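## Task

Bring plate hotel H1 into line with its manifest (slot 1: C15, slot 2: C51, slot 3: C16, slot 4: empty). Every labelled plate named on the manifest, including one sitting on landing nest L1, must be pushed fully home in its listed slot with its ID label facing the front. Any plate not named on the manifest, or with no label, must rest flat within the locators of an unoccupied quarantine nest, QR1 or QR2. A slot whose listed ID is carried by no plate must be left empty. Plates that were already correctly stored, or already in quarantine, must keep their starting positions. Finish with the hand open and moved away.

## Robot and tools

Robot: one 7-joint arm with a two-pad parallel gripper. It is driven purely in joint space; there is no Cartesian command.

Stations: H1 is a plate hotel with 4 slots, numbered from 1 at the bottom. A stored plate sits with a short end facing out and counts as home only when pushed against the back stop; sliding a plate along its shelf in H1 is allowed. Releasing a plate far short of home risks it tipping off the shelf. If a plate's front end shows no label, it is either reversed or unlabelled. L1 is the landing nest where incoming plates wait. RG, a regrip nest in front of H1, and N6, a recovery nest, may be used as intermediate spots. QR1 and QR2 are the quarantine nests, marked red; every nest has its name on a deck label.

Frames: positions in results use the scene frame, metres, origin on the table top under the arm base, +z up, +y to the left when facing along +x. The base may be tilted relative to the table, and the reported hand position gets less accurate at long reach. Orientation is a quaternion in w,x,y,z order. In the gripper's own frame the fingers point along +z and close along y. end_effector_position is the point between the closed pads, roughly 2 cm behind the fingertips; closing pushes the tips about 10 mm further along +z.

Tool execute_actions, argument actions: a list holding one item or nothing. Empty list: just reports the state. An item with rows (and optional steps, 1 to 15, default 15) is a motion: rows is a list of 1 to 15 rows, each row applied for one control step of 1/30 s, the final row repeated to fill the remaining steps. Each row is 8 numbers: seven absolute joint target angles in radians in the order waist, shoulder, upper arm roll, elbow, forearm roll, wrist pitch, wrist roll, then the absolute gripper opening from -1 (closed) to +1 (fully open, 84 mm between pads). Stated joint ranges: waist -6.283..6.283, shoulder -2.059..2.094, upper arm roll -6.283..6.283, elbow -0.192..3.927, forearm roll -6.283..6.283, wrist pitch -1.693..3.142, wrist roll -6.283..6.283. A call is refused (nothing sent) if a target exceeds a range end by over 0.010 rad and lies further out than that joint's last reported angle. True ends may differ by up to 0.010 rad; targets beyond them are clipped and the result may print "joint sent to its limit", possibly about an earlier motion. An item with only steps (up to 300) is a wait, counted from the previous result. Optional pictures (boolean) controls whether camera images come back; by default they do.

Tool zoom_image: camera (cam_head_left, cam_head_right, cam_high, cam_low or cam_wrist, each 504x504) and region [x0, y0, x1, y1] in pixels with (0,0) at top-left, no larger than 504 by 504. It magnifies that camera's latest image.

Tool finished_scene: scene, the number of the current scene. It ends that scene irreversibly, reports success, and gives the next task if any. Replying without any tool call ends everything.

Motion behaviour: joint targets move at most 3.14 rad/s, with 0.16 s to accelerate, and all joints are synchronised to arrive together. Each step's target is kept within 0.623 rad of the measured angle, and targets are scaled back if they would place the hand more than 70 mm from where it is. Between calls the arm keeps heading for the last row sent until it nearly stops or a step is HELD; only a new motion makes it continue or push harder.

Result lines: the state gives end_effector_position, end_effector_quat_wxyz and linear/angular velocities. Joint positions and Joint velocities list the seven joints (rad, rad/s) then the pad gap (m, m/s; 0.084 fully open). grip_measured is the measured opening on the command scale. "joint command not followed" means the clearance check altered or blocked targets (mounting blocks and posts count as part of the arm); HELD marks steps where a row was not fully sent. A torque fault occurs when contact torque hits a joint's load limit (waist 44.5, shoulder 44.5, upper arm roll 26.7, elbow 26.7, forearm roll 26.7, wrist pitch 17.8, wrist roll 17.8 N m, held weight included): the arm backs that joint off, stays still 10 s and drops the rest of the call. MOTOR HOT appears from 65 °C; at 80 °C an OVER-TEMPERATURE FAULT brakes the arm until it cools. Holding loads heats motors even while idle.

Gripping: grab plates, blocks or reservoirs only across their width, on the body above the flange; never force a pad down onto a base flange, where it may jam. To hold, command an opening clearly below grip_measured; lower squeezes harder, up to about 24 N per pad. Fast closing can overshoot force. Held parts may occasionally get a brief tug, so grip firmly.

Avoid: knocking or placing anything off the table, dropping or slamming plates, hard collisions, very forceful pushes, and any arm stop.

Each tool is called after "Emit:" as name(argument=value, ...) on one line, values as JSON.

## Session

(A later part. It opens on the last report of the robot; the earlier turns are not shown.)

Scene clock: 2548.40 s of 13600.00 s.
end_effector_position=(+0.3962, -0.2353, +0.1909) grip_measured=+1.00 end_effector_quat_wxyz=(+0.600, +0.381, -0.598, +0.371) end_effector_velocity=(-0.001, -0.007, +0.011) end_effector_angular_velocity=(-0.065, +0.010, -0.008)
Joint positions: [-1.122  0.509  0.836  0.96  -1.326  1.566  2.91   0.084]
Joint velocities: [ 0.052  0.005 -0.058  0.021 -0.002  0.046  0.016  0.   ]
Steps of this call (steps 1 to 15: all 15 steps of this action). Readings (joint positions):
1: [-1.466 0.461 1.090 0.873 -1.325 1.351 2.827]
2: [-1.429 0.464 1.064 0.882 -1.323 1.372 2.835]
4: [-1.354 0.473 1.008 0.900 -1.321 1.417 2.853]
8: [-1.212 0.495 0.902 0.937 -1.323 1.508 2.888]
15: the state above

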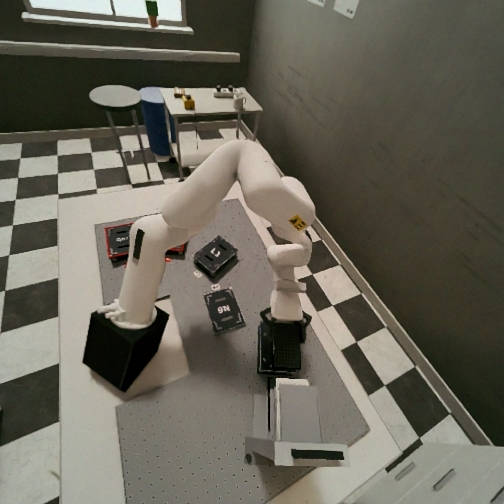

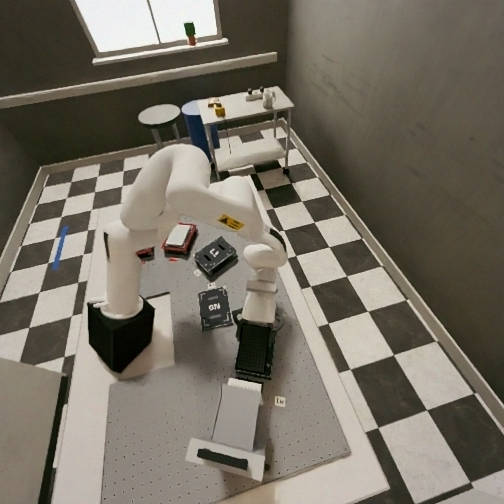

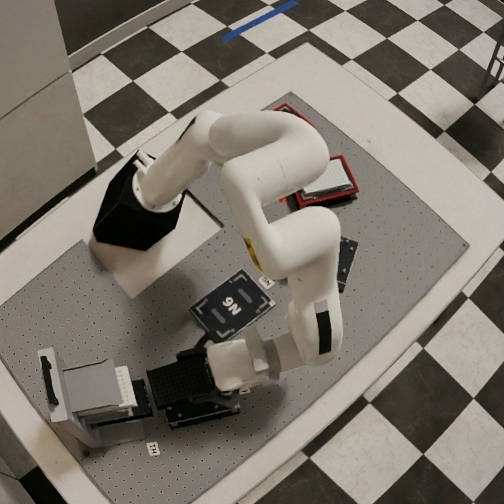

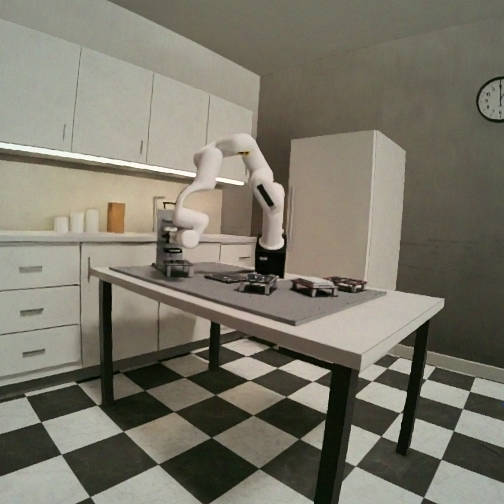

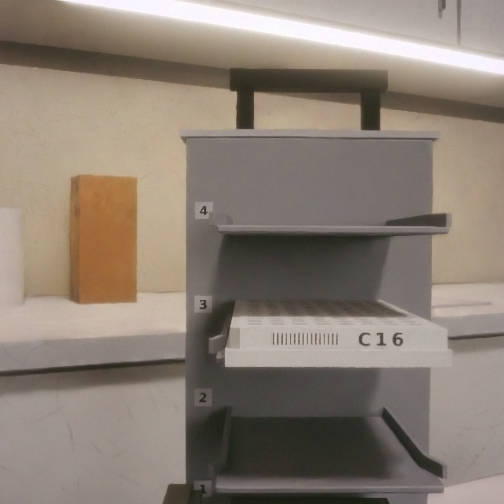

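Emit:
execute_actions(actions=[{"rows":[[-1.1165,0.5102,0.8321,0.9614,-1.3256,1.5691,2.93,-1],[-1.1165,0.5102,0.8321,0.9614,-1.3256,1.5691,2.97,-1],[-1.1165,0.5102,0.8321,0.9614,-1.3256,1.5691,3.02,-1],[-1.1165,0.5102,0.8321,0.9614,-1.3256,1.5691,3.08,-1],[-1.1165,0.5102,0.8321,0.9614,-1.3256,1.5691,3.14,-1],[-1.1165,0.5102,0.8321,0.9614,-1.3256,1.5691,3.20,-1],[-1.1165,0.5102,0.8321,0.9614,-1.3256,1.5691,3.26,-1],[-1.1165,0.5102,0.8321,0.9614,-1.3256,1.5691,3.32,-1],[-1.1165,0.5102,0.8321,0.9614,-1.3256,1.5691,3.38,-1],[-1.1165,0.5102,0.8321,0.9614,-1.3256,1.5691,3.44,-1],[-1.1165,0.5102,0.8321,0.9614,-1.3256,1.5691,3.50,-1],[-1.1165,0.5102,0.8321,0.9614,-1.3256,1.5691,3.56,-1],[-1.1165,0.5102,0.8321,0.9614,-1.3256,1.5691,3.62,-1],[-1.1165,0.5102,0.8321,0.9614,-1.3256,1.5691,3.68,-1],[-1.1165,0.5102,0.8321,0.9614,-1.3256,1.5691,3.74,-1]]}], pictures=false)

Emit:
execute_actions(actions=[{"rows":[[-1.1165,0.5102,0.8321,0.9614,-1.3256,1.5691,3.80,-1],[-1.1165,0.5102,0.8321,0.9614,-1.3256,1.5691,3.86,-1],[-1.1165,0.5102,0.8321,0.9614,-1.3256,1.5691,3.91,-1],[-1.1165,0.5102,0.8321,0.9614,-1.3256,1.5691,3.95,-1],[-1.1165,0.5102,0.8321,0.9614,-1.3256,1.5691,3.98,-1],[-1.1165,0.5102,0.8321,0.9614,-1.3256,1.5691,4.0,-1]],"steps":14}])

Emit:
zoom_image(camera="cam_high", region=[135, 325, 245, 435])

Scene clock: 2564.37 s of 13600.00 s.
end_effector_position=(+0.3964, -0.2351, +0.1911) grip_measured=+1.00 end_effector_quat_wxyz=(-0.478, -0.205, +0.677, -0.521) end_effector_velocity=(-0.000, -0.000, -0.000) end_effector_angular_velocity=(-0.758, -1.569, -0.001)
Joint positions: [-1.117  0.51   0.832  0.961 -1.326  1.569  3.459  0.084]
Joint velocities: [-0.     0.001 -0.    -0.    -0.     0.     1.743  0.   ]
Steps of this call (steps 1 to 15: the robot went on to your last target; steps 16 to 90: nothing new was sent; then 12.47 s passed at rest; steps 91 to 105: all 15 steps of this action). Readings (joint positions):
91: [-1.116 0.510 0.832 0.961 -1.326 1.569 2.912]
92: [-1.116 0.510 0.832 0.961 -1.326 1.569 2.916]
94: [-1.116 0.510 0.832 0.961 -1.326 1.569 2.942]
98: [-1.117 0.510 0.832 0.961 -1.326 1.569 3.081]
105: the state above

Scene clock: 2564.83 s of 13600.00 s.
end_effector_position=(+0.3964, -0.2351, +0.1911) grip_measured=+1.00 end_effector_quat_wxyz=(-0.324, -0.019, +0.707, -0.628) end_effector_velocity=(-0.001, -0.000, -0.000) end_effector_angular_velocity=(-0.041, -0.083, -0.002)
Joint positions: [-1.116  0.51   0.832  0.961 -1.326  1.569  3.992  0.084]
Joint velocities: [-0.     0.001 -0.001 -0.     0.    -0.     0.094  0.   ]
Steps of this call (steps 1 to 14: all 14 steps of this action). Readings (joint positions):
1: [-1.117 0.510 0.832 0.961 -1.326 1.569 3.518]
2: [-1.117 0.510 0.832 0.961 -1.326 1.569 3.577]
4: [-1.116 0.510 0.832 0.961 -1.326 1.569 3.695]
8: [-1.116 0.510 0.832 0.961 -1.326 1.569 3.901]
14: the state above

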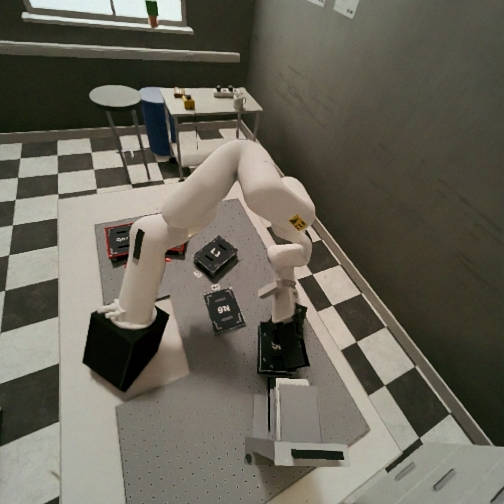

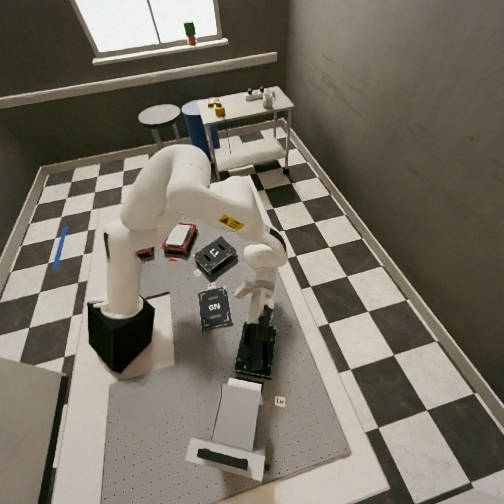

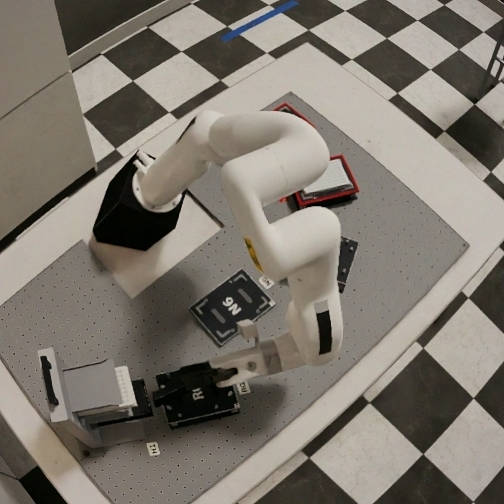

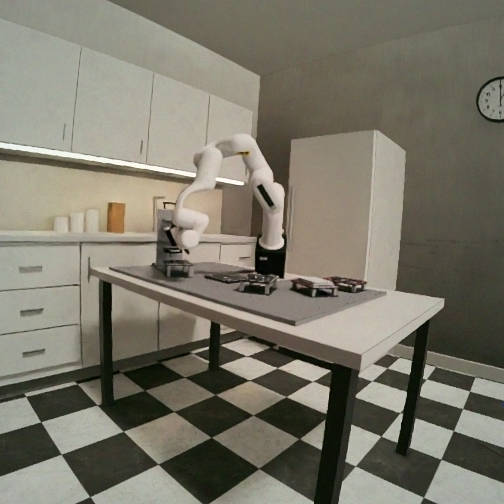

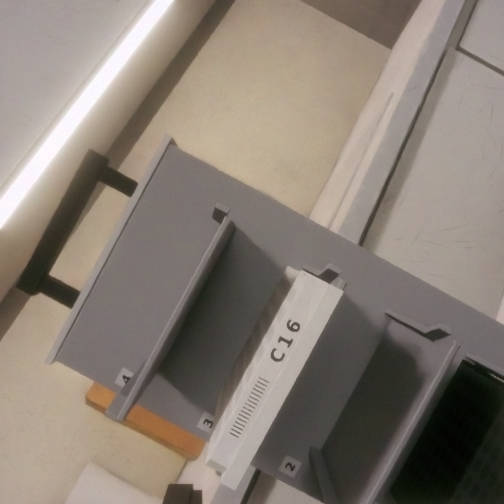

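Region (135, 325, 245, 435) of cam_high's 504x504 image, scaled by 4.582, with more detail than that image has.

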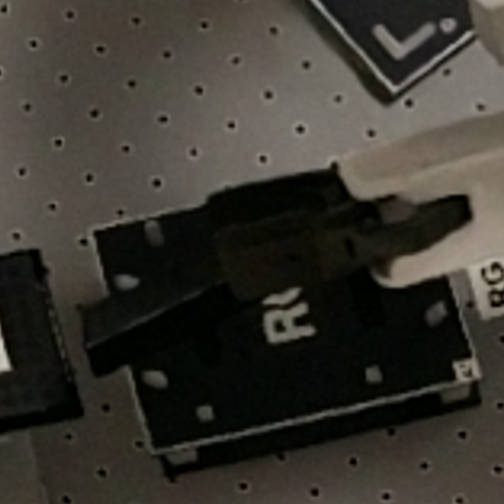

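Emit:
execute_actions(actions=[{"rows":[[-1.120,0.508,0.8335,0.953,-1.326,1.5691,4.02,-1],[-1.126,0.504,0.836,0.940,-1.327,1.5691,4.05,-1],[-1.134,0.499,0.839,0.921,-1.328,1.5691,4.09,-1],[-1.143,0.494,0.843,0.900,-1.330,1.5691,4.14,-1],[-1.152,0.489,0.847,0.880,-1.331,1.5691,4.19,-1],[-1.161,0.483,0.850,0.860,-1.333,1.5691,4.23,-1],[-1.168,0.479,0.853,0.843,-1.334,1.5691,4.27,-1],[-1.1725,0.476,0.855,0.833,-1.3346,1.5691,4.30,-1]],"steps":15}])

Emit:
zoom_image(camera="cam_high", region=[135, 325, 235, 425])

Scene clock: 2614.57 s of 13600.00 s.
end_effector_position=(+0.3520, -0.2354, +0.2001) grip_measured=+1.00 end_effector_quat_wxyz=(-0.261, +0.062, +0.689, -0.673) end_effector_velocity=(-0.005, +0.004, +0.003) end_effector_angular_velocity=(-0.055, -0.100, +0.022)
Joint positions: [-1.171  0.477  0.854  0.837 -1.334  1.569  4.29   0.084]
Joint velocities: [-0.017 -0.018  0.021 -0.034 -0.007 -0.003  0.131  0.   ]
Steps of this call (steps 1 to 15: the robot went on to your last target; steps 16 to 90: nothing new was sent; then 46.23 s passed at rest; steps 91 to 105: all 15 steps of this action). Readings (joint positions):
91: [-1.117 0.510 0.832 0.961 -1.326 1.569 4.001]
92: [-1.117 0.510 0.833 0.960 -1.326 1.569 4.005]
94: [-1.121 0.507 0.835 0.950 -1.326 1.569 4.028]
98: [-1.144 0.493 0.843 0.899 -1.330 1.569 4.144]
105: the state above

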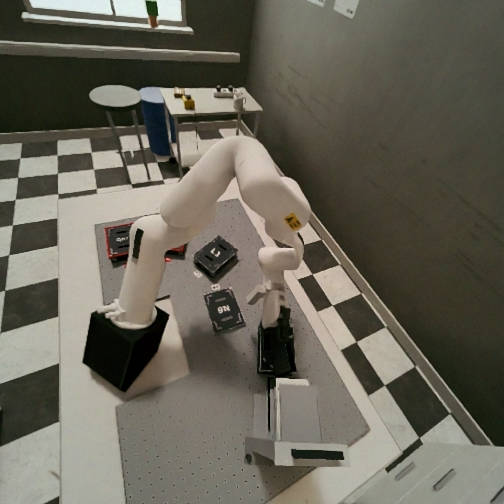

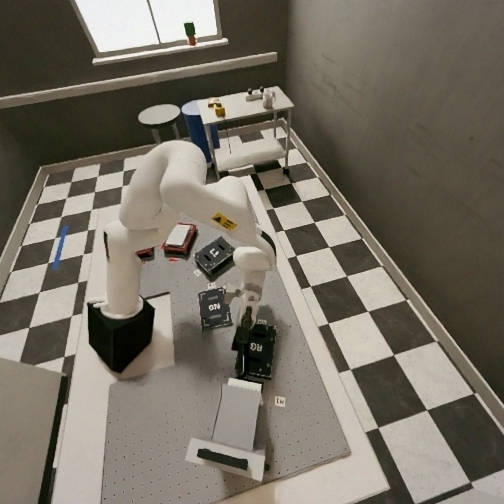

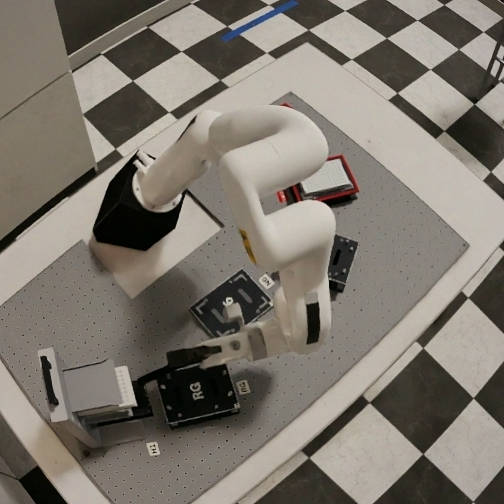

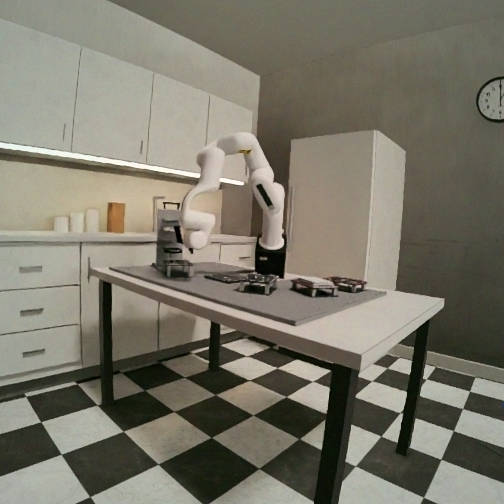

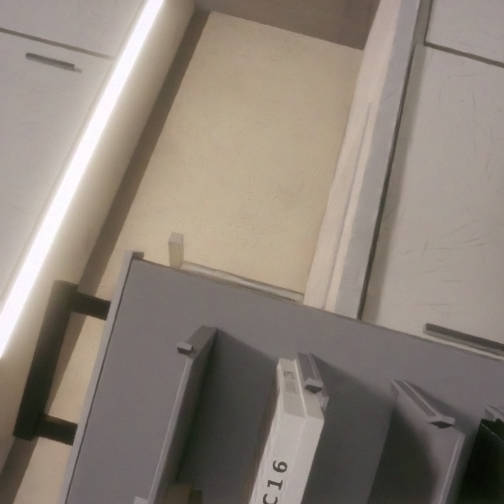

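Region (135, 325, 235, 425) of cam_high's 504x504 image, scaled by 5.040, with more detail than that image has.

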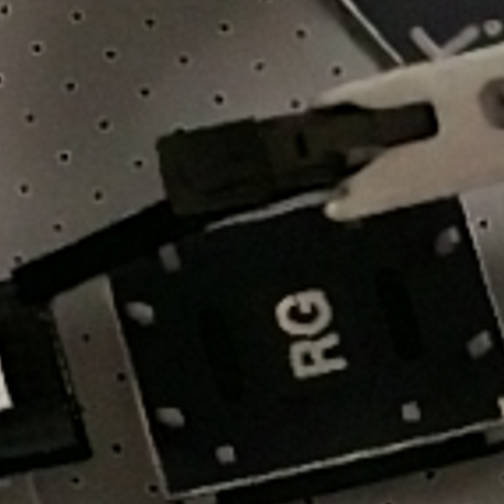

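Emit:
execute_actions(actions=[{"rows":[[-1.170,0.478,0.854,0.839,-1.334,1.5691,4.27,-1],[-1.166,0.480,0.852,0.848,-1.333,1.5691,4.22,-1],[-1.160,0.484,0.850,0.861,-1.332,1.5691,4.15,-1],[-1.153,0.488,0.847,0.877,-1.331,1.5691,4.08,-1],[-1.146,0.492,0.844,0.893,-1.330,1.5691,4.01,-1],[-1.139,0.496,0.841,0.909,-1.329,1.5691,3.94,-1],[-1.132,0.501,0.838,0.925,-1.328,1.5691,3.87,-1],[-1.126,0.504,0.836,0.939,-1.327,1.5691,3.80,-1],[-1.121,0.507,0.834,0.951,-1.326,1.5691,3.73,-1],[-1.118,0.509,0.833,0.958,-1.326,1.5691,3.66,-1],[-1.1165,0.5102,0.8321,0.9614,-1.3256,1.5691,3.59,-1],[-1.1165,0.5102,0.8321,0.9614,-1.3256,1.5691,3.52,-1],[-1.1165,0.5102,0.8321,0.9614,-1.3256,1.5691,3.45,-1],[-1.1165,0.5102,0.8321,0.9614,-1.3256,1.5691,3.38,-1],[-1.1165,0.5102,0.8321,0.9614,-1.3256,1.5691,3.31,-1]]}], pictures=false)

Emit:
execute_actions(actions=[{"rows":[[-1.1165,0.5102,0.8321,0.9614,-1.3256,1.5691,3.24,-1],[-1.1165,0.5102,0.8321,0.9614,-1.3256,1.5691,3.17,-1],[-1.114,0.513,0.830,0.9625,-1.327,1.5691,3.11,-1],[-1.109,0.520,0.825,0.966,-1.329,1.5691,3.06,-1],[-1.101,0.530,0.817,0.971,-1.333,1.5691,3.02,-1],[-1.091,0.542,0.807,0.977,-1.338,1.5691,2.99,-1],[-1.080,0.555,0.797,0.983,-1.344,1.5691,2.97,-1],[-1.069,0.568,0.786,0.989,-1.349,1.5691,2.96,-1],[-1.059,0.581,0.776,0.995,-1.354,1.5691,2.957,-1],[-1.052,0.590,0.769,0.999,-1.358,1.5691,2.957,-1],[-1.0466,0.5965,0.7642,1.0025,-1.3606,1.5691,2.9573,-1]],"steps":15}], pictures=false)

Emit:
execute_actions(actions=[{"rows":[[-1.0555,0.6010,0.7673,1.0009,-1.3686,1.5691,2.9585,-1],[-1.0709,0.6090,0.7724,0.9981,-1.3826,1.5691,2.9607,-1],[-1.0905,0.6193,0.7787,0.9950,-1.4006,1.5691,2.9632,-1],[-1.1138,0.6320,0.7856,0.9915,-1.4226,1.5691,2.9659,-1],[-1.1427,0.6482,0.7937,0.9878,-1.4506,1.5691,2.9689,-1],[-1.1668,0.6623,0.7998,0.9852,-1.4746,1.5691,2.9709,-1],[-1.1902,0.6765,0.8052,0.9832,-1.4985,1.5691,2.9725,-1],[-1.2129,0.6907,0.8097,0.9818,-1.5226,1.5691,2.9736,-1],[-1.2349,0.7051,0.8136,0.9810,-1.5466,1.5691,2.9742,-1],[-1.2563,0.7195,0.8167,0.9807,-1.5706,1.5691,2.9744,-1],[-1.2770,0.7341,0.8190,0.9809,-1.5945,1.5691,2.9742,-1],[-1.2937,0.7463,0.8204,0.9816,-1.6145,1.5691,2.9736,-1],[-1.3070,0.7560,0.8211,0.9825,-1.6305,1.5691,2.9729,-1],[-1.3155,0.7625,0.8214,0.9833,-1.6410,1.5691,2.9723,-1],[-1.3195,0.7657,0.8215,0.9837,-1.6462,1.5691,2.9720,-1]]}], pictures=false)

Emit:
execute_actions(actions=[{"rows":[[-1.3195,0.7657,0.8215,0.9837,-1.6462,1.5691,2.9720,-1]],"steps":8}])

Scene clock: 2665.73 s of 13600.00 s.
end_effector_position=(+0.3924, -0.2349, +0.1919) grip_measured=+1.00 end_effector_quat_wxyz=(-0.429, -0.140, +0.692, -0.564) end_effector_velocity=(+0.053, +0.001, -0.011) end_effector_angular_velocity=(+0.890, +1.719, +0.004)
Joint positions: [-1.122  0.506  0.835  0.949 -1.327  1.569  3.652  0.084]
Joint velocities: [ 0.068  0.043 -0.029  0.154  0.011 -0.001 -2.026  0.   ]
Steps of this call (steps 1 to 30: the robot went on to your last target; steps 31 to 90: nothing new was sent; then 47.67 s passed at rest; steps 91 to 105: all 15 steps of this action). Readings (joint positions):
91: [-1.172 0.476 0.855 0.833 -1.335 1.569 4.299]
92: [-1.172 0.476 0.855 0.834 -1.334 1.569 4.294]
94: [-1.169 0.478 0.853 0.840 -1.334 1.569 4.260]
98: [-1.154 0.488 0.847 0.875 -1.331 1.569 4.093]
105: the state above

Scene clock: 2666.23 s of 13600.00 s.
end_effector_position=(+0.3905, -0.2428, +0.1645) grip_measured=+1.00 end_effector_quat_wxyz=(+0.599, +0.377, -0.599, +0.374) end_effector_velocity=(-0.000, -0.009, -0.031) end_effector_angular_velocity=(+0.072, +0.148, +0.012)
Joint positions: [-1.053  0.59   0.77   0.997 -1.357  1.569  2.967  0.084]
Joint velocities: [ 0.082  0.094 -0.074  0.057 -0.043  0.001 -0.12   0.   ]
Steps of this call (steps 1 to 15: all 15 steps of this action). Readings (joint positions):
1: [-1.120 0.508 0.834 0.953 -1.326 1.569 3.584]
2: [-1.119 0.509 0.833 0.956 -1.326 1.569 3.515]
4: [-1.117 0.510 0.832 0.959 -1.326 1.569 3.378]
8: [-1.109 0.519 0.824 0.966 -1.330 1.569 3.127]
15: the state above

Scene clock: 2666.73 s of 13600.00 s.
end_effector_position=(+0.3548, -0.3177, +0.1632) grip_measured=+1.00 end_effector_quat_wxyz=(+0.602, +0.380, -0.597, +0.371) end_effector_velocity=(-0.093, -0.182, +0.002) end_effector_angular_velocity=(-0.002, -0.005, -0.018)
Joint positions: [-1.274  0.733  0.815  0.982 -1.591  1.569  2.973  0.084]
Joint velocities: [-0.497  0.348  0.045  0.008 -0.563 -0.001 -0.006  0.   ]
Steps of this call (steps 1 to 15: all 15 steps of this action). Readings (joint positions):
1: [-1.051 0.593 0.768 0.999 -1.359 1.569 2.964]
2: [-1.051 0.595 0.768 1.000 -1.361 1.569 2.962]
4: [-1.061 0.602 0.772 0.999 -1.374 1.569 2.961]
8: [-1.126 0.639 0.790 0.991 -1.436 1.569 2.967]
15: the state above

Scene clock: 2667.00 s of 13600.00 s.
end_effector_position=(+0.3488, -0.3325, +0.1623) grip_measured=+1.00 end_effector_quat_wxyz=(+0.600, +0.382, -0.597, +0.371) end_effector_velocity=(+0.005, -0.001, -0.003) end_effector_angular_velocity=(+0.010, -0.003, +0.020)
Joint positions: [-1.317  0.764  0.823  0.984 -1.644  1.569  2.972  0.084]
Joint velocities: [-0.01   0.011  0.013  0.    -0.025 -0.001 -0.001  0.   ]
Steps of this call (steps 1 to 8: all 8 steps of this action). Readings (joint positions):
1: [-1.289 0.743 0.816 0.983 -1.608 1.569 2.973]
2: [-1.300 0.751 0.816 0.983 -1.621 1.569 2.973]
4: [-1.312 0.760 0.818 0.983 -1.635 1.569 2.972]
8: the state above

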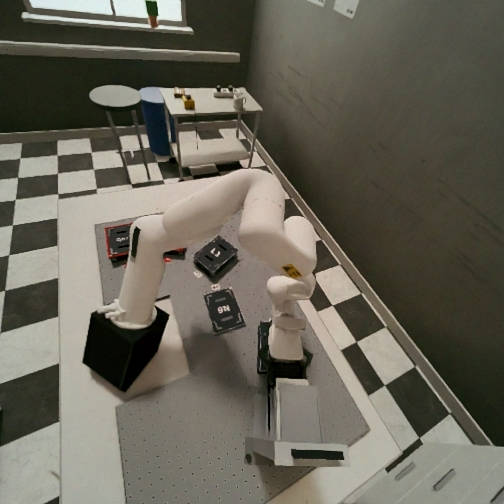

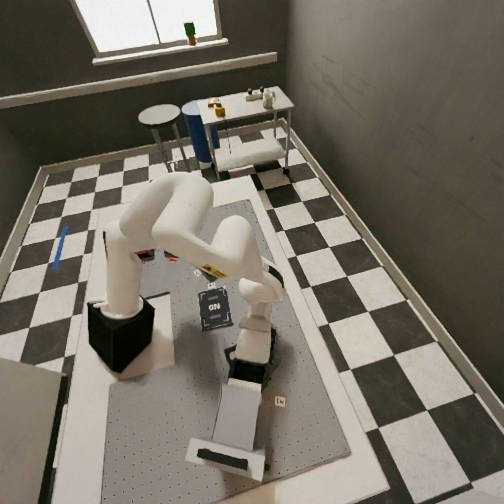

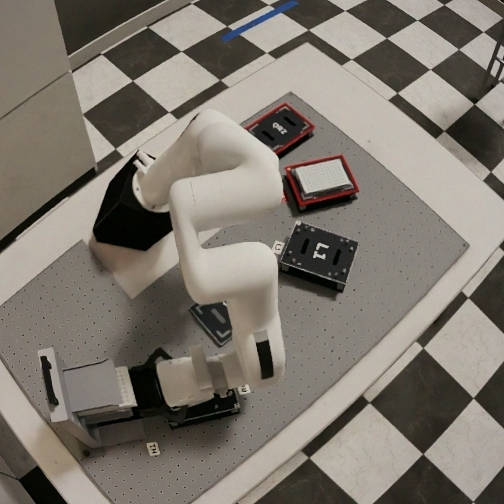

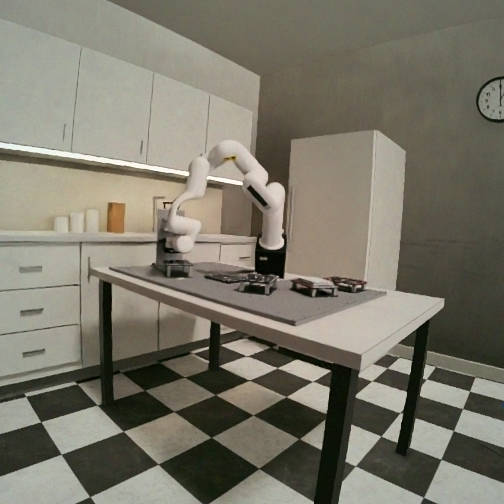

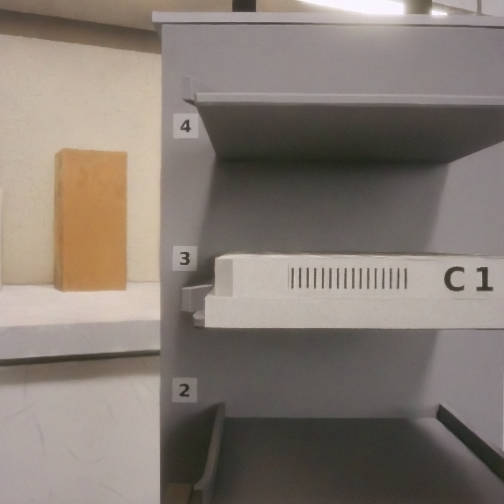

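Emit:
execute_actions(actions=[{"rows":[[-1.330,0.7618,0.8286,0.9793,-1.6467,1.5612,2.9685,-1],[-1.347,0.7555,0.840,0.9721,-1.6474,1.5483,2.9628,-1],[-1.369,0.7474,0.8549,0.9628,-1.6484,1.5317,2.9554,-1],[-1.3928,0.7386,0.8709,0.9528,-1.6494,1.5137,2.9475,-1],[-1.4177,0.7312,0.8871,0.9435,-1.6502,1.4955,2.9388,-1],[-1.4426,0.7240,0.9034,0.9345,-1.6509,1.4772,2.9300,-1],[-1.4675,0.7172,0.9196,0.9256,-1.6516,1.4590,2.9211,-1],[-1.4933,0.7114,0.9360,0.9173,-1.6522,1.4411,2.9115,-1],[-1.5191,0.7060,0.9523,0.9092,-1.6527,1.4231,2.9018,-1],[-1.5449,0.7010,0.9687,0.9012,-1.6532,1.4052,2.8919,-1],[-1.5690,0.6972,0.9836,0.8945,-1.6535,1.3893,2.8824,-1],[-1.5910,0.6941,0.9972,0.8886,-1.6538,1.3748,2.8737,-1],[-1.6080,0.6919,1.0077,0.8840,-1.6540,1.3636,2.8669,-1],[-1.6190,0.6905,1.0145,0.8811,-1.6541,1.3564,2.8626,-1],[-1.6255,0.6897,1.0185,0.8793,-1.6542,1.3521,2.8600,-1]]}], pictures=false)

Emit:
execute_actions(actions=[{"rows":[[-1.6255,0.6897,1.0185,0.8793,-1.6542,1.3521,2.8600,-1]],"steps":12}])

Scene clock: 2690.67 s of 13600.00 s.
end_effector_position=(+0.3480, -0.3330, +0.1704) grip_measured=+1.00 end_effector_quat_wxyz=(-0.543, -0.414, +0.650, -0.334) end_effector_velocity=(-0.003, -0.001, +0.017) end_effector_angular_velocity=(+0.387, -0.193, -0.009)
Joint positions: [-1.566  0.7    0.981  0.896 -1.653  1.391  2.884  0.084]
Joint velocities: [-0.605 -0.096  0.376 -0.172 -0.011 -0.417 -0.223  0.   ]
Steps of this call (steps 1 to 15: the robot went on to your last target; steps 16 to 90: nothing new was sent; then 20.17 s passed at rest; steps 91 to 105: all 15 steps of this action). Readings (joint positions):
91: [-1.320 0.766 0.822 0.984 -1.646 1.569 2.972]
92: [-1.322 0.765 0.823 0.983 -1.646 1.567 2.971]
94: [-1.335 0.760 0.833 0.976 -1.647 1.556 2.966]
98: [-1.403 0.737 0.878 0.950 -1.650 1.506 2.944]
105: the state above

Scene clock: 2691.07 s of 13600.00 s.
end_effector_position=(+0.3478, -0.3326, +0.1719) grip_measured=+1.00 end_effector_quat_wxyz=(-0.529, -0.421, +0.661, -0.325) end_effector_velocity=(-0.000, -0.000, +0.001) end_effector_angular_velocity=(+0.002, -0.002, -0.000)
Joint positions: [-1.624  0.691  1.018  0.879 -1.654  1.351  2.861  0.084]
Joint velocities: [-0.007 -0.002  0.004 -0.002  0.    -0.003 -0.001  0.   ]
Steps of this call (steps 1 to 12: all 12 steps of this action). Readings (joint positions):
1: [-1.584 0.697 0.993 0.891 -1.654 1.379 2.877]
2: [-1.598 0.695 1.002 0.887 -1.654 1.369 2.872]
4: [-1.614 0.693 1.011 0.883 -1.654 1.358 2.866]
8: [-1.622 0.691 1.017 0.880 -1.654 1.352 2.862]
12: the state above

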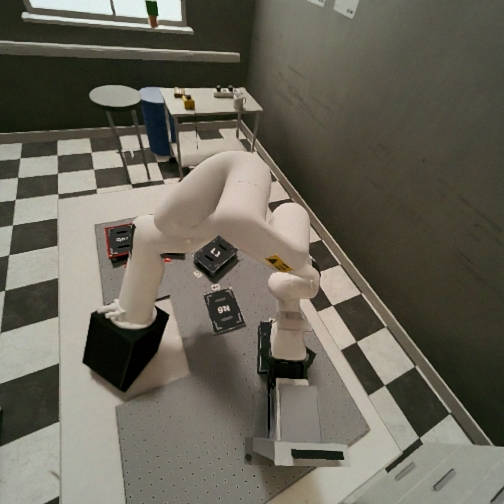

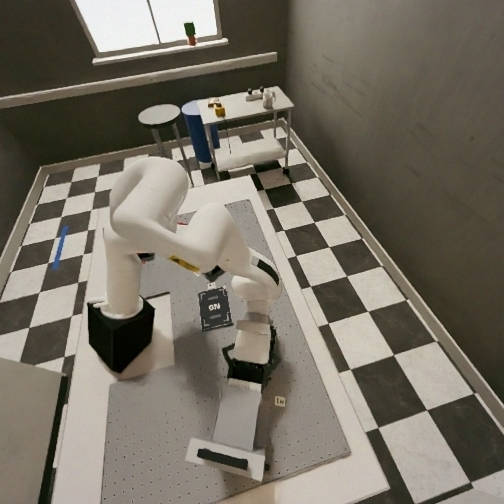

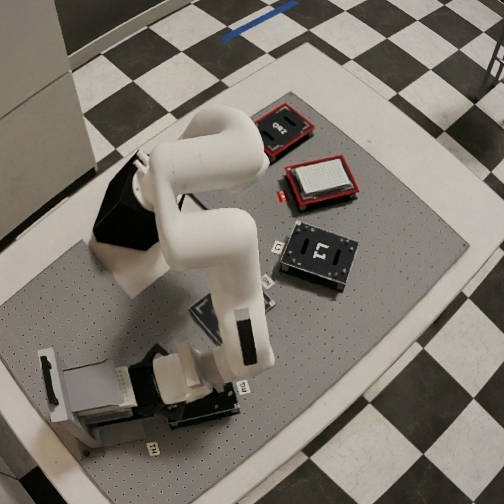

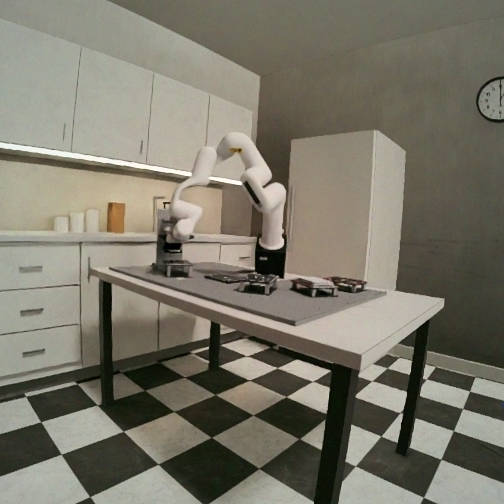

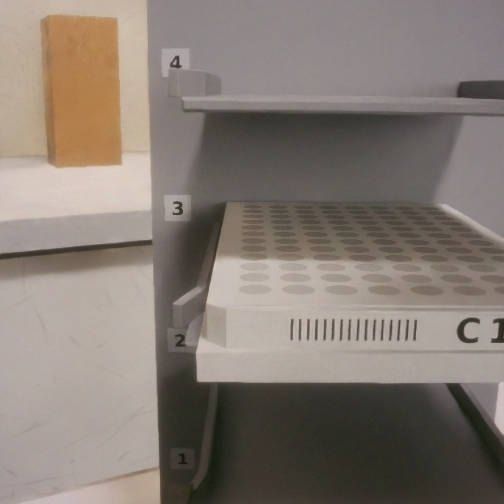

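Emit:
execute_actions(actions=[{"rows":[[-1.6255,0.6897,1.0185,0.8793,-1.6542,1.3521,2.8600,0.3],[-1.6255,0.6897,1.0185,0.8793,-1.6542,1.3521,2.8630,0.8],[-1.6260,0.6895,1.0188,0.8791,-1.6542,1.3521,2.8670,0.8],[-1.6265,0.6894,1.0191,0.8790,-1.6542,1.3521,2.8710,0.8],[-1.6270,0.6892,1.0195,0.8788,-1.6542,1.3521,2.8750,0.8],[-1.6275,0.6891,1.0198,0.8787,-1.6542,1.3521,2.8790,0.8],[-1.6280,0.6889,1.0201,0.8785,-1.6542,1.3521,2.8830,0.8],[-1.6285,0.6887,1.0205,0.8783,-1.6542,1.3521,2.8870,0.8],[-1.6290,0.6886,1.0208,0.8782,-1.6542,1.3521,2.8900,0.8]],"steps":15}], pictures=false)

Emit:
execute_actions(actions=[{"steps":10}], pictures=false)

Scene clock: 2701.33 s of 13600.00 s.
end_effector_position=(+0.3474, -0.3331, +0.1732) grip_measured=+1.00 end_effector_quat_wxyz=(-0.525, -0.412, +0.666, -0.333) end_effector_velocity=(-0.001, -0.001, +0.001) end_effector_angular_velocity=(-0.010, -0.017, -0.008)
Joint positions: [-1.628  0.689  1.021  0.878 -1.655  1.352  2.887  0.084]
Joint velocities: [-0.002 -0.001 -0.002  0.     0.001 -0.     0.019  0.   ]
Steps of this call (steps 1 to 15: the robot went on to your last target; steps 16 to 90: nothing new was sent; then 6.77 s passed at rest; steps 91 to 105: all 15 steps of this action). Readings (joint positions):
91: [-1.625 0.690 1.019 0.879 -1.654 1.352 2.862]
92: [-1.625 0.690 1.019 0.879 -1.654 1.352 2.862]
94: [-1.626 0.690 1.019 0.879 -1.654 1.352 2.864]
98: [-1.627 0.689 1.019 0.879 -1.654 1.352 2.874]
105: the state above

Scene clock: 2701.67 s of 13600.00 s.
end_effector_position=(+0.3474, -0.3331, +0.1732) grip_measured=+1.00 end_effector_quat_wxyz=(-0.525, -0.411, +0.667, -0.333) end_effector_velocity=(-0.000, -0.001, +0.000) end_effector_angular_velocity=(-0.001, -0.001, -0.001)
Joint positions: [-1.629  0.689  1.021  0.878 -1.654  1.351  2.889  0.084]
Joint velocities: [-0.001 -0.001 -0.001  0.001  0.001 -0.001  0.     0.   ]
Steps of this call (steps 1 to 10: the robot went on to your last target). Readings (joint positions):
1: [-1.629 0.689 1.021 0.878 -1.654 1.352 2.888]
2: [-1.629 0.689 1.021 0.878 -1.654 1.351 2.888]
4: [-1.629 0.689 1.021 0.878 -1.654 1.351 2.889]
8: [-1.629 0.689 1.021 0.878 -1.654 1.351 2.889]
10: the state above

Emit:
execute_actions(actions=[{"rows":[[-1.6295,0.6884,1.0211,0.8780,-1.6542,1.3521,2.8940,0.8],[-1.6300,0.6883,1.0215,0.8779,-1.6542,1.3521,2.8980,0.8],[-1.6306,0.6881,1.0218,0.8777,-1.6542,1.3521,2.9020,0.8],[-1.6312,0.6879,1.0222,0.8775,-1.6542,1.3521,2.9060,0.8],[-1.6318,0.6877,1.0226,0.8773,-1.6542,1.3522,2.9100,0.8],[-1.6324,0.6875,1.0231,0.8771,-1.6542,1.3522,2.9140,0.8],[-1.6330,0.6873,1.0235,0.8769,-1.6542,1.3522,2.9180,0.8]],"steps":15}], pictures=false)

Emit:
execute_actions(actions=[{"steps":10}], pictures=false)

Scene clock: 2710.70 s of 13600.00 s.
end_effector_position=(+0.3474, -0.3332, +0.1738) grip_measured=+1.00 end_effector_quat_wxyz=(-0.520, -0.403, +0.672, -0.339) end_effector_velocity=(+0.000, +0.000, -0.000) end_effector_angular_velocity=(+0.001, -0.004, -0.001)
Joint positions: [-1.633  0.688  1.023  0.876 -1.654  1.35   2.911  0.084]
Joint velocities: [-0.002 -0.001  0.001  0.     0.002 -0.003  0.001  0.   ]
Steps of this call (steps 1 to 15: the robot went on to your last target; steps 16 to 90: nothing new was sent; then 5.53 s passed at rest; steps 91 to 105: all 15 steps of this action). Readings (joint positions):
91: [-1.629 0.689 1.021 0.878 -1.654 1.351 2.889]
92: [-1.629 0.689 1.021 0.878 -1.654 1.351 2.890]
94: [-1.630 0.689 1.021 0.878 -1.654 1.351 2.893]
98: [-1.631 0.688 1.022 0.877 -1.655 1.350 2.905]
105: the state above

Scene clock: 2711.03 s of 13600.00 s.
end_effector_position=(+0.3475, -0.3332, +0.1738) grip_measured=+1.00 end_effector_quat_wxyz=(-0.520, -0.403, +0.672, -0.339) end_effector_velocity=(-0.001, -0.001, +0.000) end_effector_angular_velocity=(-0.001, +0.000, -0.001)
Joint positions: [-1.633  0.688  1.023  0.877 -1.654  1.349  2.911  0.084]
Joint velocities: [-0.    -0.001 -0.002  0.     0.    -0.001 -0.     0.   ]
Steps of this call (steps 1 to 10: the robot went on to your last target). Readings (joint positions):
1: [-1.633 0.688 1.023 0.876 -1.654 1.350 2.911]
2: [-1.633 0.688 1.023 0.876 -1.654 1.350 2.911]
4: [-1.633 0.688 1.023 0.876 -1.654 1.350 2.911]
8: [-1.633 0.688 1.023 0.877 -1.654 1.349 2.911]
10: the state above

Emit:
execute_actions(actions=[{"rows":[[-1.6326,0.6874,1.0232,0.8770,-1.6542,1.3522,2.9210,0.9],[-1.6322,0.6876,1.0229,0.8772,-1.6542,1.3522,2.9240,0.9],[-1.6318,0.6877,1.0226,0.8773,-1.6542,1.3522,2.9270,0.9],[-1.6314,0.6878,1.0224,0.8774,-1.6542,1.3522,2.9300,0.9],[-1.6310,0.6879,1.0221,0.8775,-1.6542,1.3522,2.9330,0.9]],"steps":15}], pictures=false)

Scene clock: 2718.77 s of 13600.00 s.
end_effector_position=(+0.3475, -0.3333, +0.1738) grip_measured=+1.00 end_effector_quat_wxyz=(-0.519, -0.399, +0.674, -0.342) end_effector_velocity=(+0.000, +0.000, -0.000) end_effector_angular_velocity=(+0.000, -0.001, -0.000)
Joint positions: [-1.631  0.688  1.022  0.877 -1.654  1.351  2.923  0.084]
Joint velocities: [-0.     0.001  0.001  0.001  0.     0.    -0.     0.   ]
Steps of this call (steps 1 to 15: the robot went on to your last target; steps 16 to 90: nothing new was sent; then 4.23 s passed at rest; steps 91 to 105: all 15 steps of this action). Readings (joint positions):
91: [-1.633 0.687 1.023 0.877 -1.654 1.350 2.911]
92: [-1.633 0.687 1.023 0.877 -1.654 1.350 2.912]
94: [-1.632 0.687 1.023 0.877 -1.654 1.350 2.915]
98: [-1.631 0.688 1.022 0.877 -1.654 1.351 2.921]
105: the state above

Emit:
execute_actions(actions=[{"rows":[[-1.6314,0.6878,1.0224,0.8774,-1.6542,1.3522,2.9360,0.9],[-1.6318,0.6877,1.0226,0.8773,-1.6542,1.3522,2.9390,0.9],[-1.6322,0.6876,1.0229,0.8772,-1.6542,1.3522,2.9420,0.9],[-1.6326,0.6874,1.0232,0.8770,-1.6542,1.3522,2.9450,0.9],[-1.6330,0.6873,1.0235,0.8769,-1.6542,1.3522,2.9480,0.9]],"steps":15}], pictures=false)

Scene clock: 2729.43 s of 13600.00 s.
end_effector_position=(+0.3474, -0.3334, +0.1742) grip_measured=+1.00 end_effector_quat_wxyz=(-0.516, -0.394, +0.677, -0.346) end_effector_velocity=(+0.000, +0.000, -0.000) end_effector_angular_velocity=(+0.001, -0.002, -0.000)
Joint positions: [-1.633  0.687  1.023  0.877 -1.654  1.351  2.937  0.084]
Joint velocities: [-0.001 -0.001  0.001  0.     0.001 -0.001  0.     0.   ]
Steps of this call (steps 1 to 15: the robot went on to your last target; steps 16 to 90: nothing new was sent; then 7.17 s passed at rest; steps 91 to 105: all 15 steps of this action). Readings (joint positions):
91: [-1.631 0.688 1.022 0.877 -1.654 1.351 2.923]
92: [-1.631 0.688 1.022 0.877 -1.654 1.351 2.924]
94: [-1.632 0.688 1.023 0.877 -1.654 1.351 2.927]
98: [-1.632 0.688 1.023 0.877 -1.654 1.351 2.935]
105: the state above

Emit:
execute_actions(actions=[{"rows":[[-1.6336,0.6871,1.0239,0.8767,-1.6542,1.3522,2.9510,0.9],[-1.6342,0.6869,1.0243,0.8765,-1.6542,1.3522,2.9540,0.9],[-1.6348,0.6867,1.0247,0.8763,-1.6542,1.3522,2.9570,0.9],[-1.6354,0.6865,1.0251,0.8761,-1.6542,1.3523,2.9600,0.9],[-1.6360,0.6863,1.0255,0.8759,-1.6542,1.3523,2.9630,0.9],[-1.6366,0.6861,1.0259,0.8757,-1.6542,1.3523,2.9660,0.9],[-1.6372,0.6859,1.0263,0.8755,-1.6542,1.3523,2.9690,0.9],[-1.6378,0.6857,1.0267,0.8753,-1.6542,1.3523,2.9720,0.9],[-1.6384,0.6855,1.0271,0.8751,-1.6542,1.3523,2.9750,0.9]],"steps":15}], pictures=false)

Emit:
execute_actions(actions=[{"steps":8}])

Scene clock: 2738.07 s of 13600.00 s.
end_effector_position=(+0.3472, -0.3333, +0.1745) grip_measured=+1.00 end_effector_quat_wxyz=(-0.511, -0.386, +0.683, -0.352) end_effector_velocity=(-0.001, -0.000, +0.000) end_effector_angular_velocity=(-0.003, -0.010, -0.003)
Joint positions: [-1.638  0.686  1.027  0.875 -1.654  1.348  2.962  0.084]
Joint velocities: [-0.003 -0.002  0.    -0.002 -0.    -0.003  0.011  0.   ]
Steps of this call (steps 1 to 15: the robot went on to your last target; steps 16 to 90: nothing new was sent; then 5.13 s passed at rest; steps 91 to 105: all 15 steps of this action). Readings (joint positions):
91: [-1.633 0.687 1.024 0.877 -1.654 1.351 2.937]
92: [-1.633 0.687 1.024 0.877 -1.654 1.351 2.937]
94: [-1.634 0.687 1.024 0.877 -1.654 1.351 2.940]
98: [-1.636 0.687 1.025 0.876 -1.654 1.350 2.950]
105: the state above

Scene clock: 2738.33 s of 13600.00 s.
end_effector_position=(+0.3472, -0.3333, +0.1746) grip_measured=+1.00 end_effector_quat_wxyz=(-0.510, -0.386, +0.683, -0.353) end_effector_velocity=(+0.000, -0.000, +0.000) end_effector_angular_velocity=(+0.000, -0.000, +0.002)
Joint positions: [-1.638  0.686  1.027  0.874 -1.654  1.347  2.962  0.084]
Joint velocities: [-0.001 -0.002  0.    -0.001 -0.001 -0.002 -0.     0.   ]
Steps of this call (steps 1 to 8: the robot went on to your last target). Readings (joint positions):
1: [-1.638 0.686 1.027 0.875 -1.654 1.348 2.962]
2: [-1.638 0.686 1.027 0.874 -1.654 1.348 2.962]
4: [-1.638 0.686 1.027 0.874 -1.654 1.348 2.962]
8: the state above

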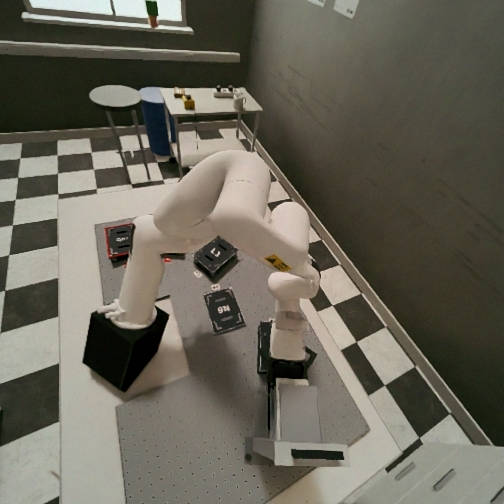

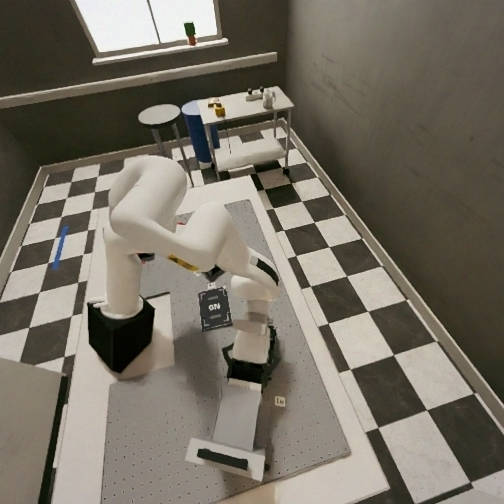

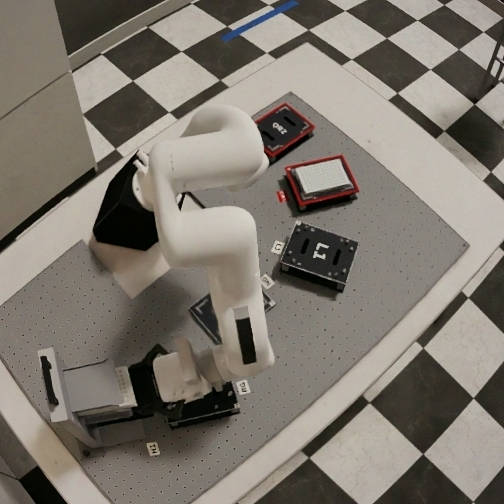

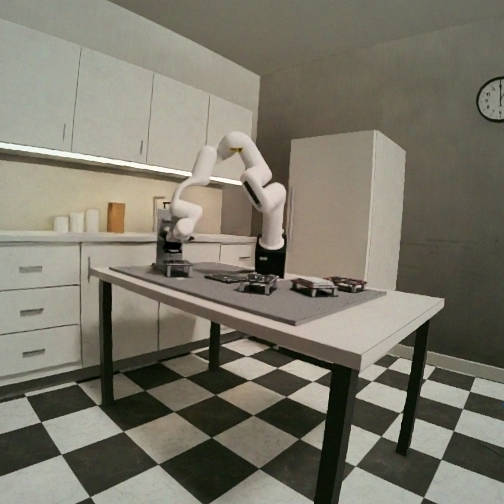

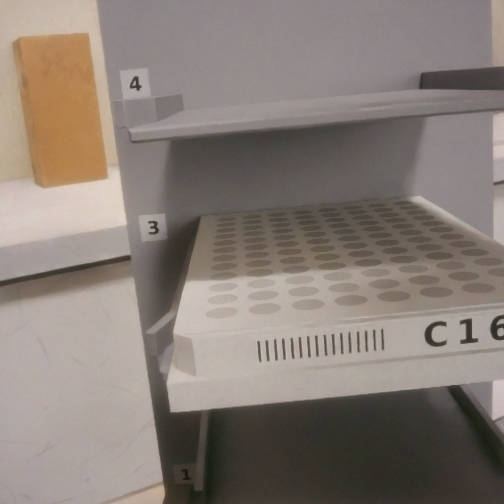

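Emit:
execute_actions(actions=[{"rows":[[-1.6376,0.6858,1.0266,0.8754,-1.6542,1.3523,2.9770,0.9],[-1.6368,0.6860,1.0261,0.8756,-1.6542,1.3523,2.9800,0.9],[-1.6360,0.6863,1.0255,0.8759,-1.6542,1.3523,2.9830,0.9],[-1.6354,0.6865,1.0251,0.8761,-1.6542,1.3523,2.9860,0.9],[-1.6354,0.6865,1.0251,0.8761,-1.6542,1.3523,2.9890,0.9],[-1.6354,0.6865,1.0251,0.8761,-1.6542,1.3523,2.9920,0.9],[-1.6354,0.6865,1.0251,0.8761,-1.6542,1.3523,2.9950,0.9]],"steps":15}], pictures=false)

Scene clock: 2750.67 s of 13600.00 s.
end_effector_position=(+0.3472, -0.3329, +0.1739) grip_measured=+1.00 end_effector_quat_wxyz=(-0.507, -0.379, +0.686, -0.357) end_effector_velocity=(-0.000, +0.000, -0.000) end_effector_angular_velocity=(-0.001, -0.001, -0.000)
Joint positions: [-1.635  0.686  1.025  0.875 -1.654  1.348  2.982  0.084]
Joint velocities: [ 0.001  0.001 -0.    -0.001 -0.     0.001  0.003  0.   ]
Steps of this call (steps 1 to 15: the robot went on to your last target; steps 16 to 90: nothing new was sent; then 8.83 s passed at rest; steps 91 to 105: all 15 steps of this action). Readings (joint positions):
91: [-1.638 0.686 1.027 0.874 -1.654 1.347 2.963]
92: [-1.638 0.686 1.027 0.874 -1.654 1.347 2.963]
94: [-1.637 0.686 1.026 0.874 -1.654 1.348 2.966]
98: [-1.636 0.686 1.026 0.875 -1.654 1.348 2.975]
105: the state above

Emit:
execute_actions(actions=[])

Emit:
zoom_image(camera="cam_low", region=[150, 215, 200, 265])

Emit:
zoom_image(camera="cam_high", region=[100, 340, 200, 440])

Scene clock: 2754.70 s of 13600.00 s.
end_effector_position=(+0.3472, -0.3329, +0.1739) grip_measured=+1.00 end_effector_quat_wxyz=(-0.507, -0.379, +0.686, -0.357) end_effector_velocity=(+0.000, -0.000, -0.000) end_effector_angular_velocity=(+0.000, -0.000, +0.000)
Joint positions: [-1.635  0.686  1.025  0.875 -1.654  1.348  2.982  0.084]
Joint velocities: [-0.     0.001 -0.     0.    -0.001 -0.     0.     0.   ]
Steps of this call (steps 1 to 15: the robot went on to your last target; steps 16 to 90: nothing new was sent; then 1.03 s passed at rest). Readings (joint positions):
1: [-1.635 0.686 1.025 0.875 -1.654 1.348 2.982]
2: [-1.635 0.686 1.025 0.875 -1.654 1.348 2.982]
4: [-1.635 0.686 1.025 0.875 -1.654 1.348 2.982]
8: [-1.635 0.686 1.025 0.875 -1.654 1.348 2.982]
90: the state above
The arm was judged still, so your last target was given up. Only a new action makes it travel on or press farther. Fingers that are still opening or closing keep moving.

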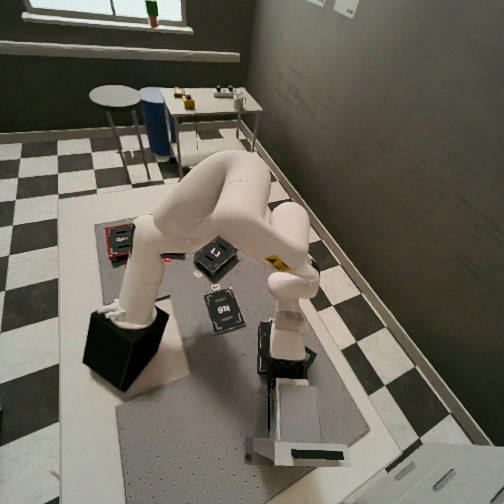

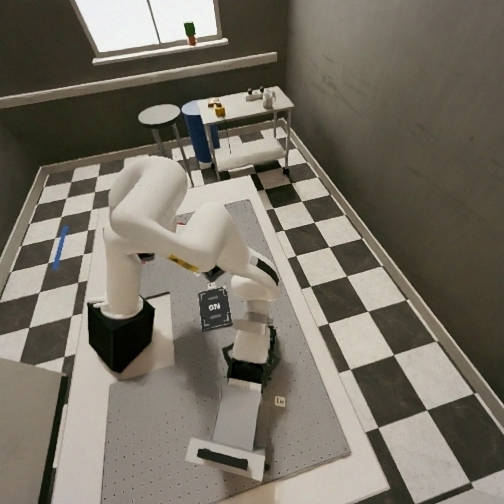

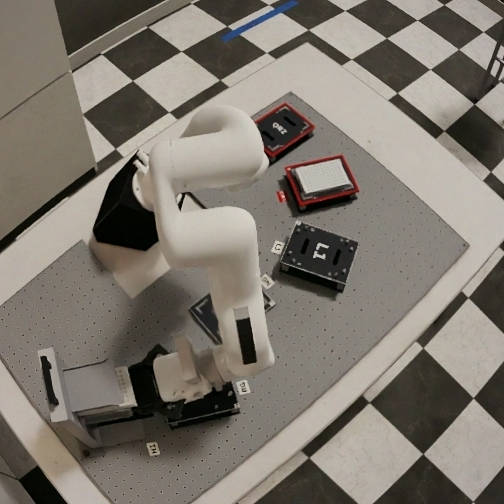

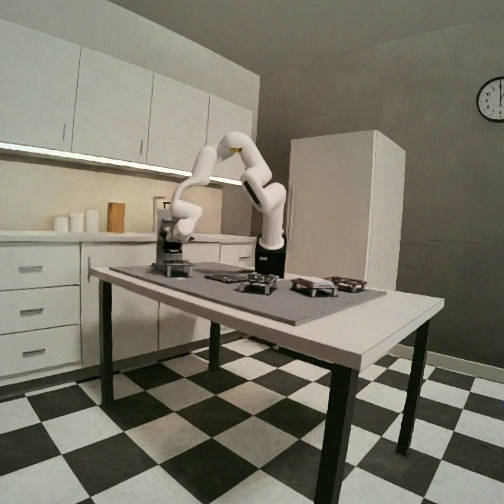

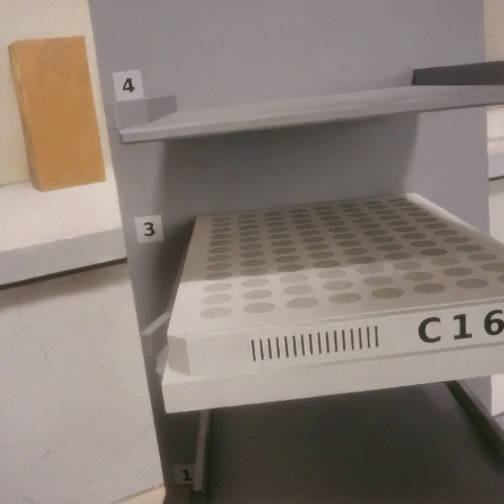

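Region (150, 215, 200, 265) of cam_low's 504x504 image, scaled by 10.080, with more detail than that image has.

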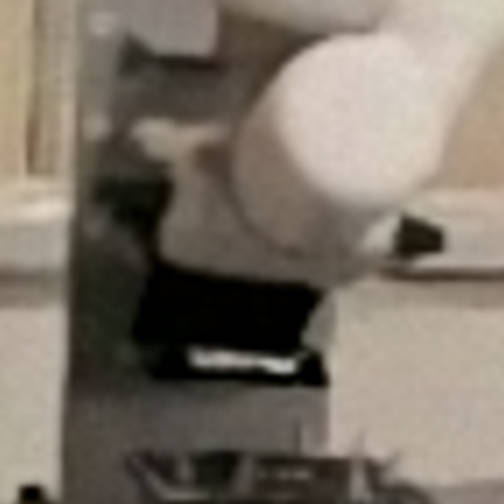

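Region (100, 340, 200, 440) of cam_high's 504x504 image, scaled by 5.040, with more detail than that image has.

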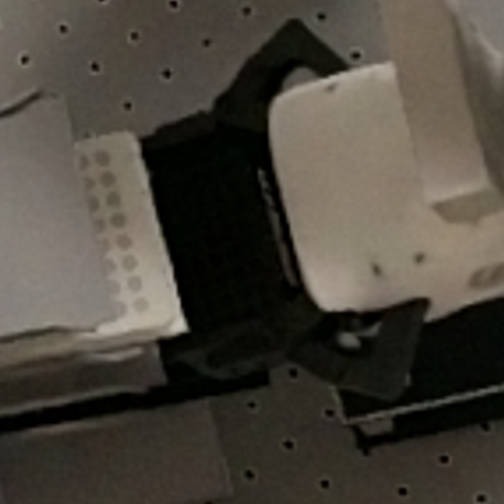

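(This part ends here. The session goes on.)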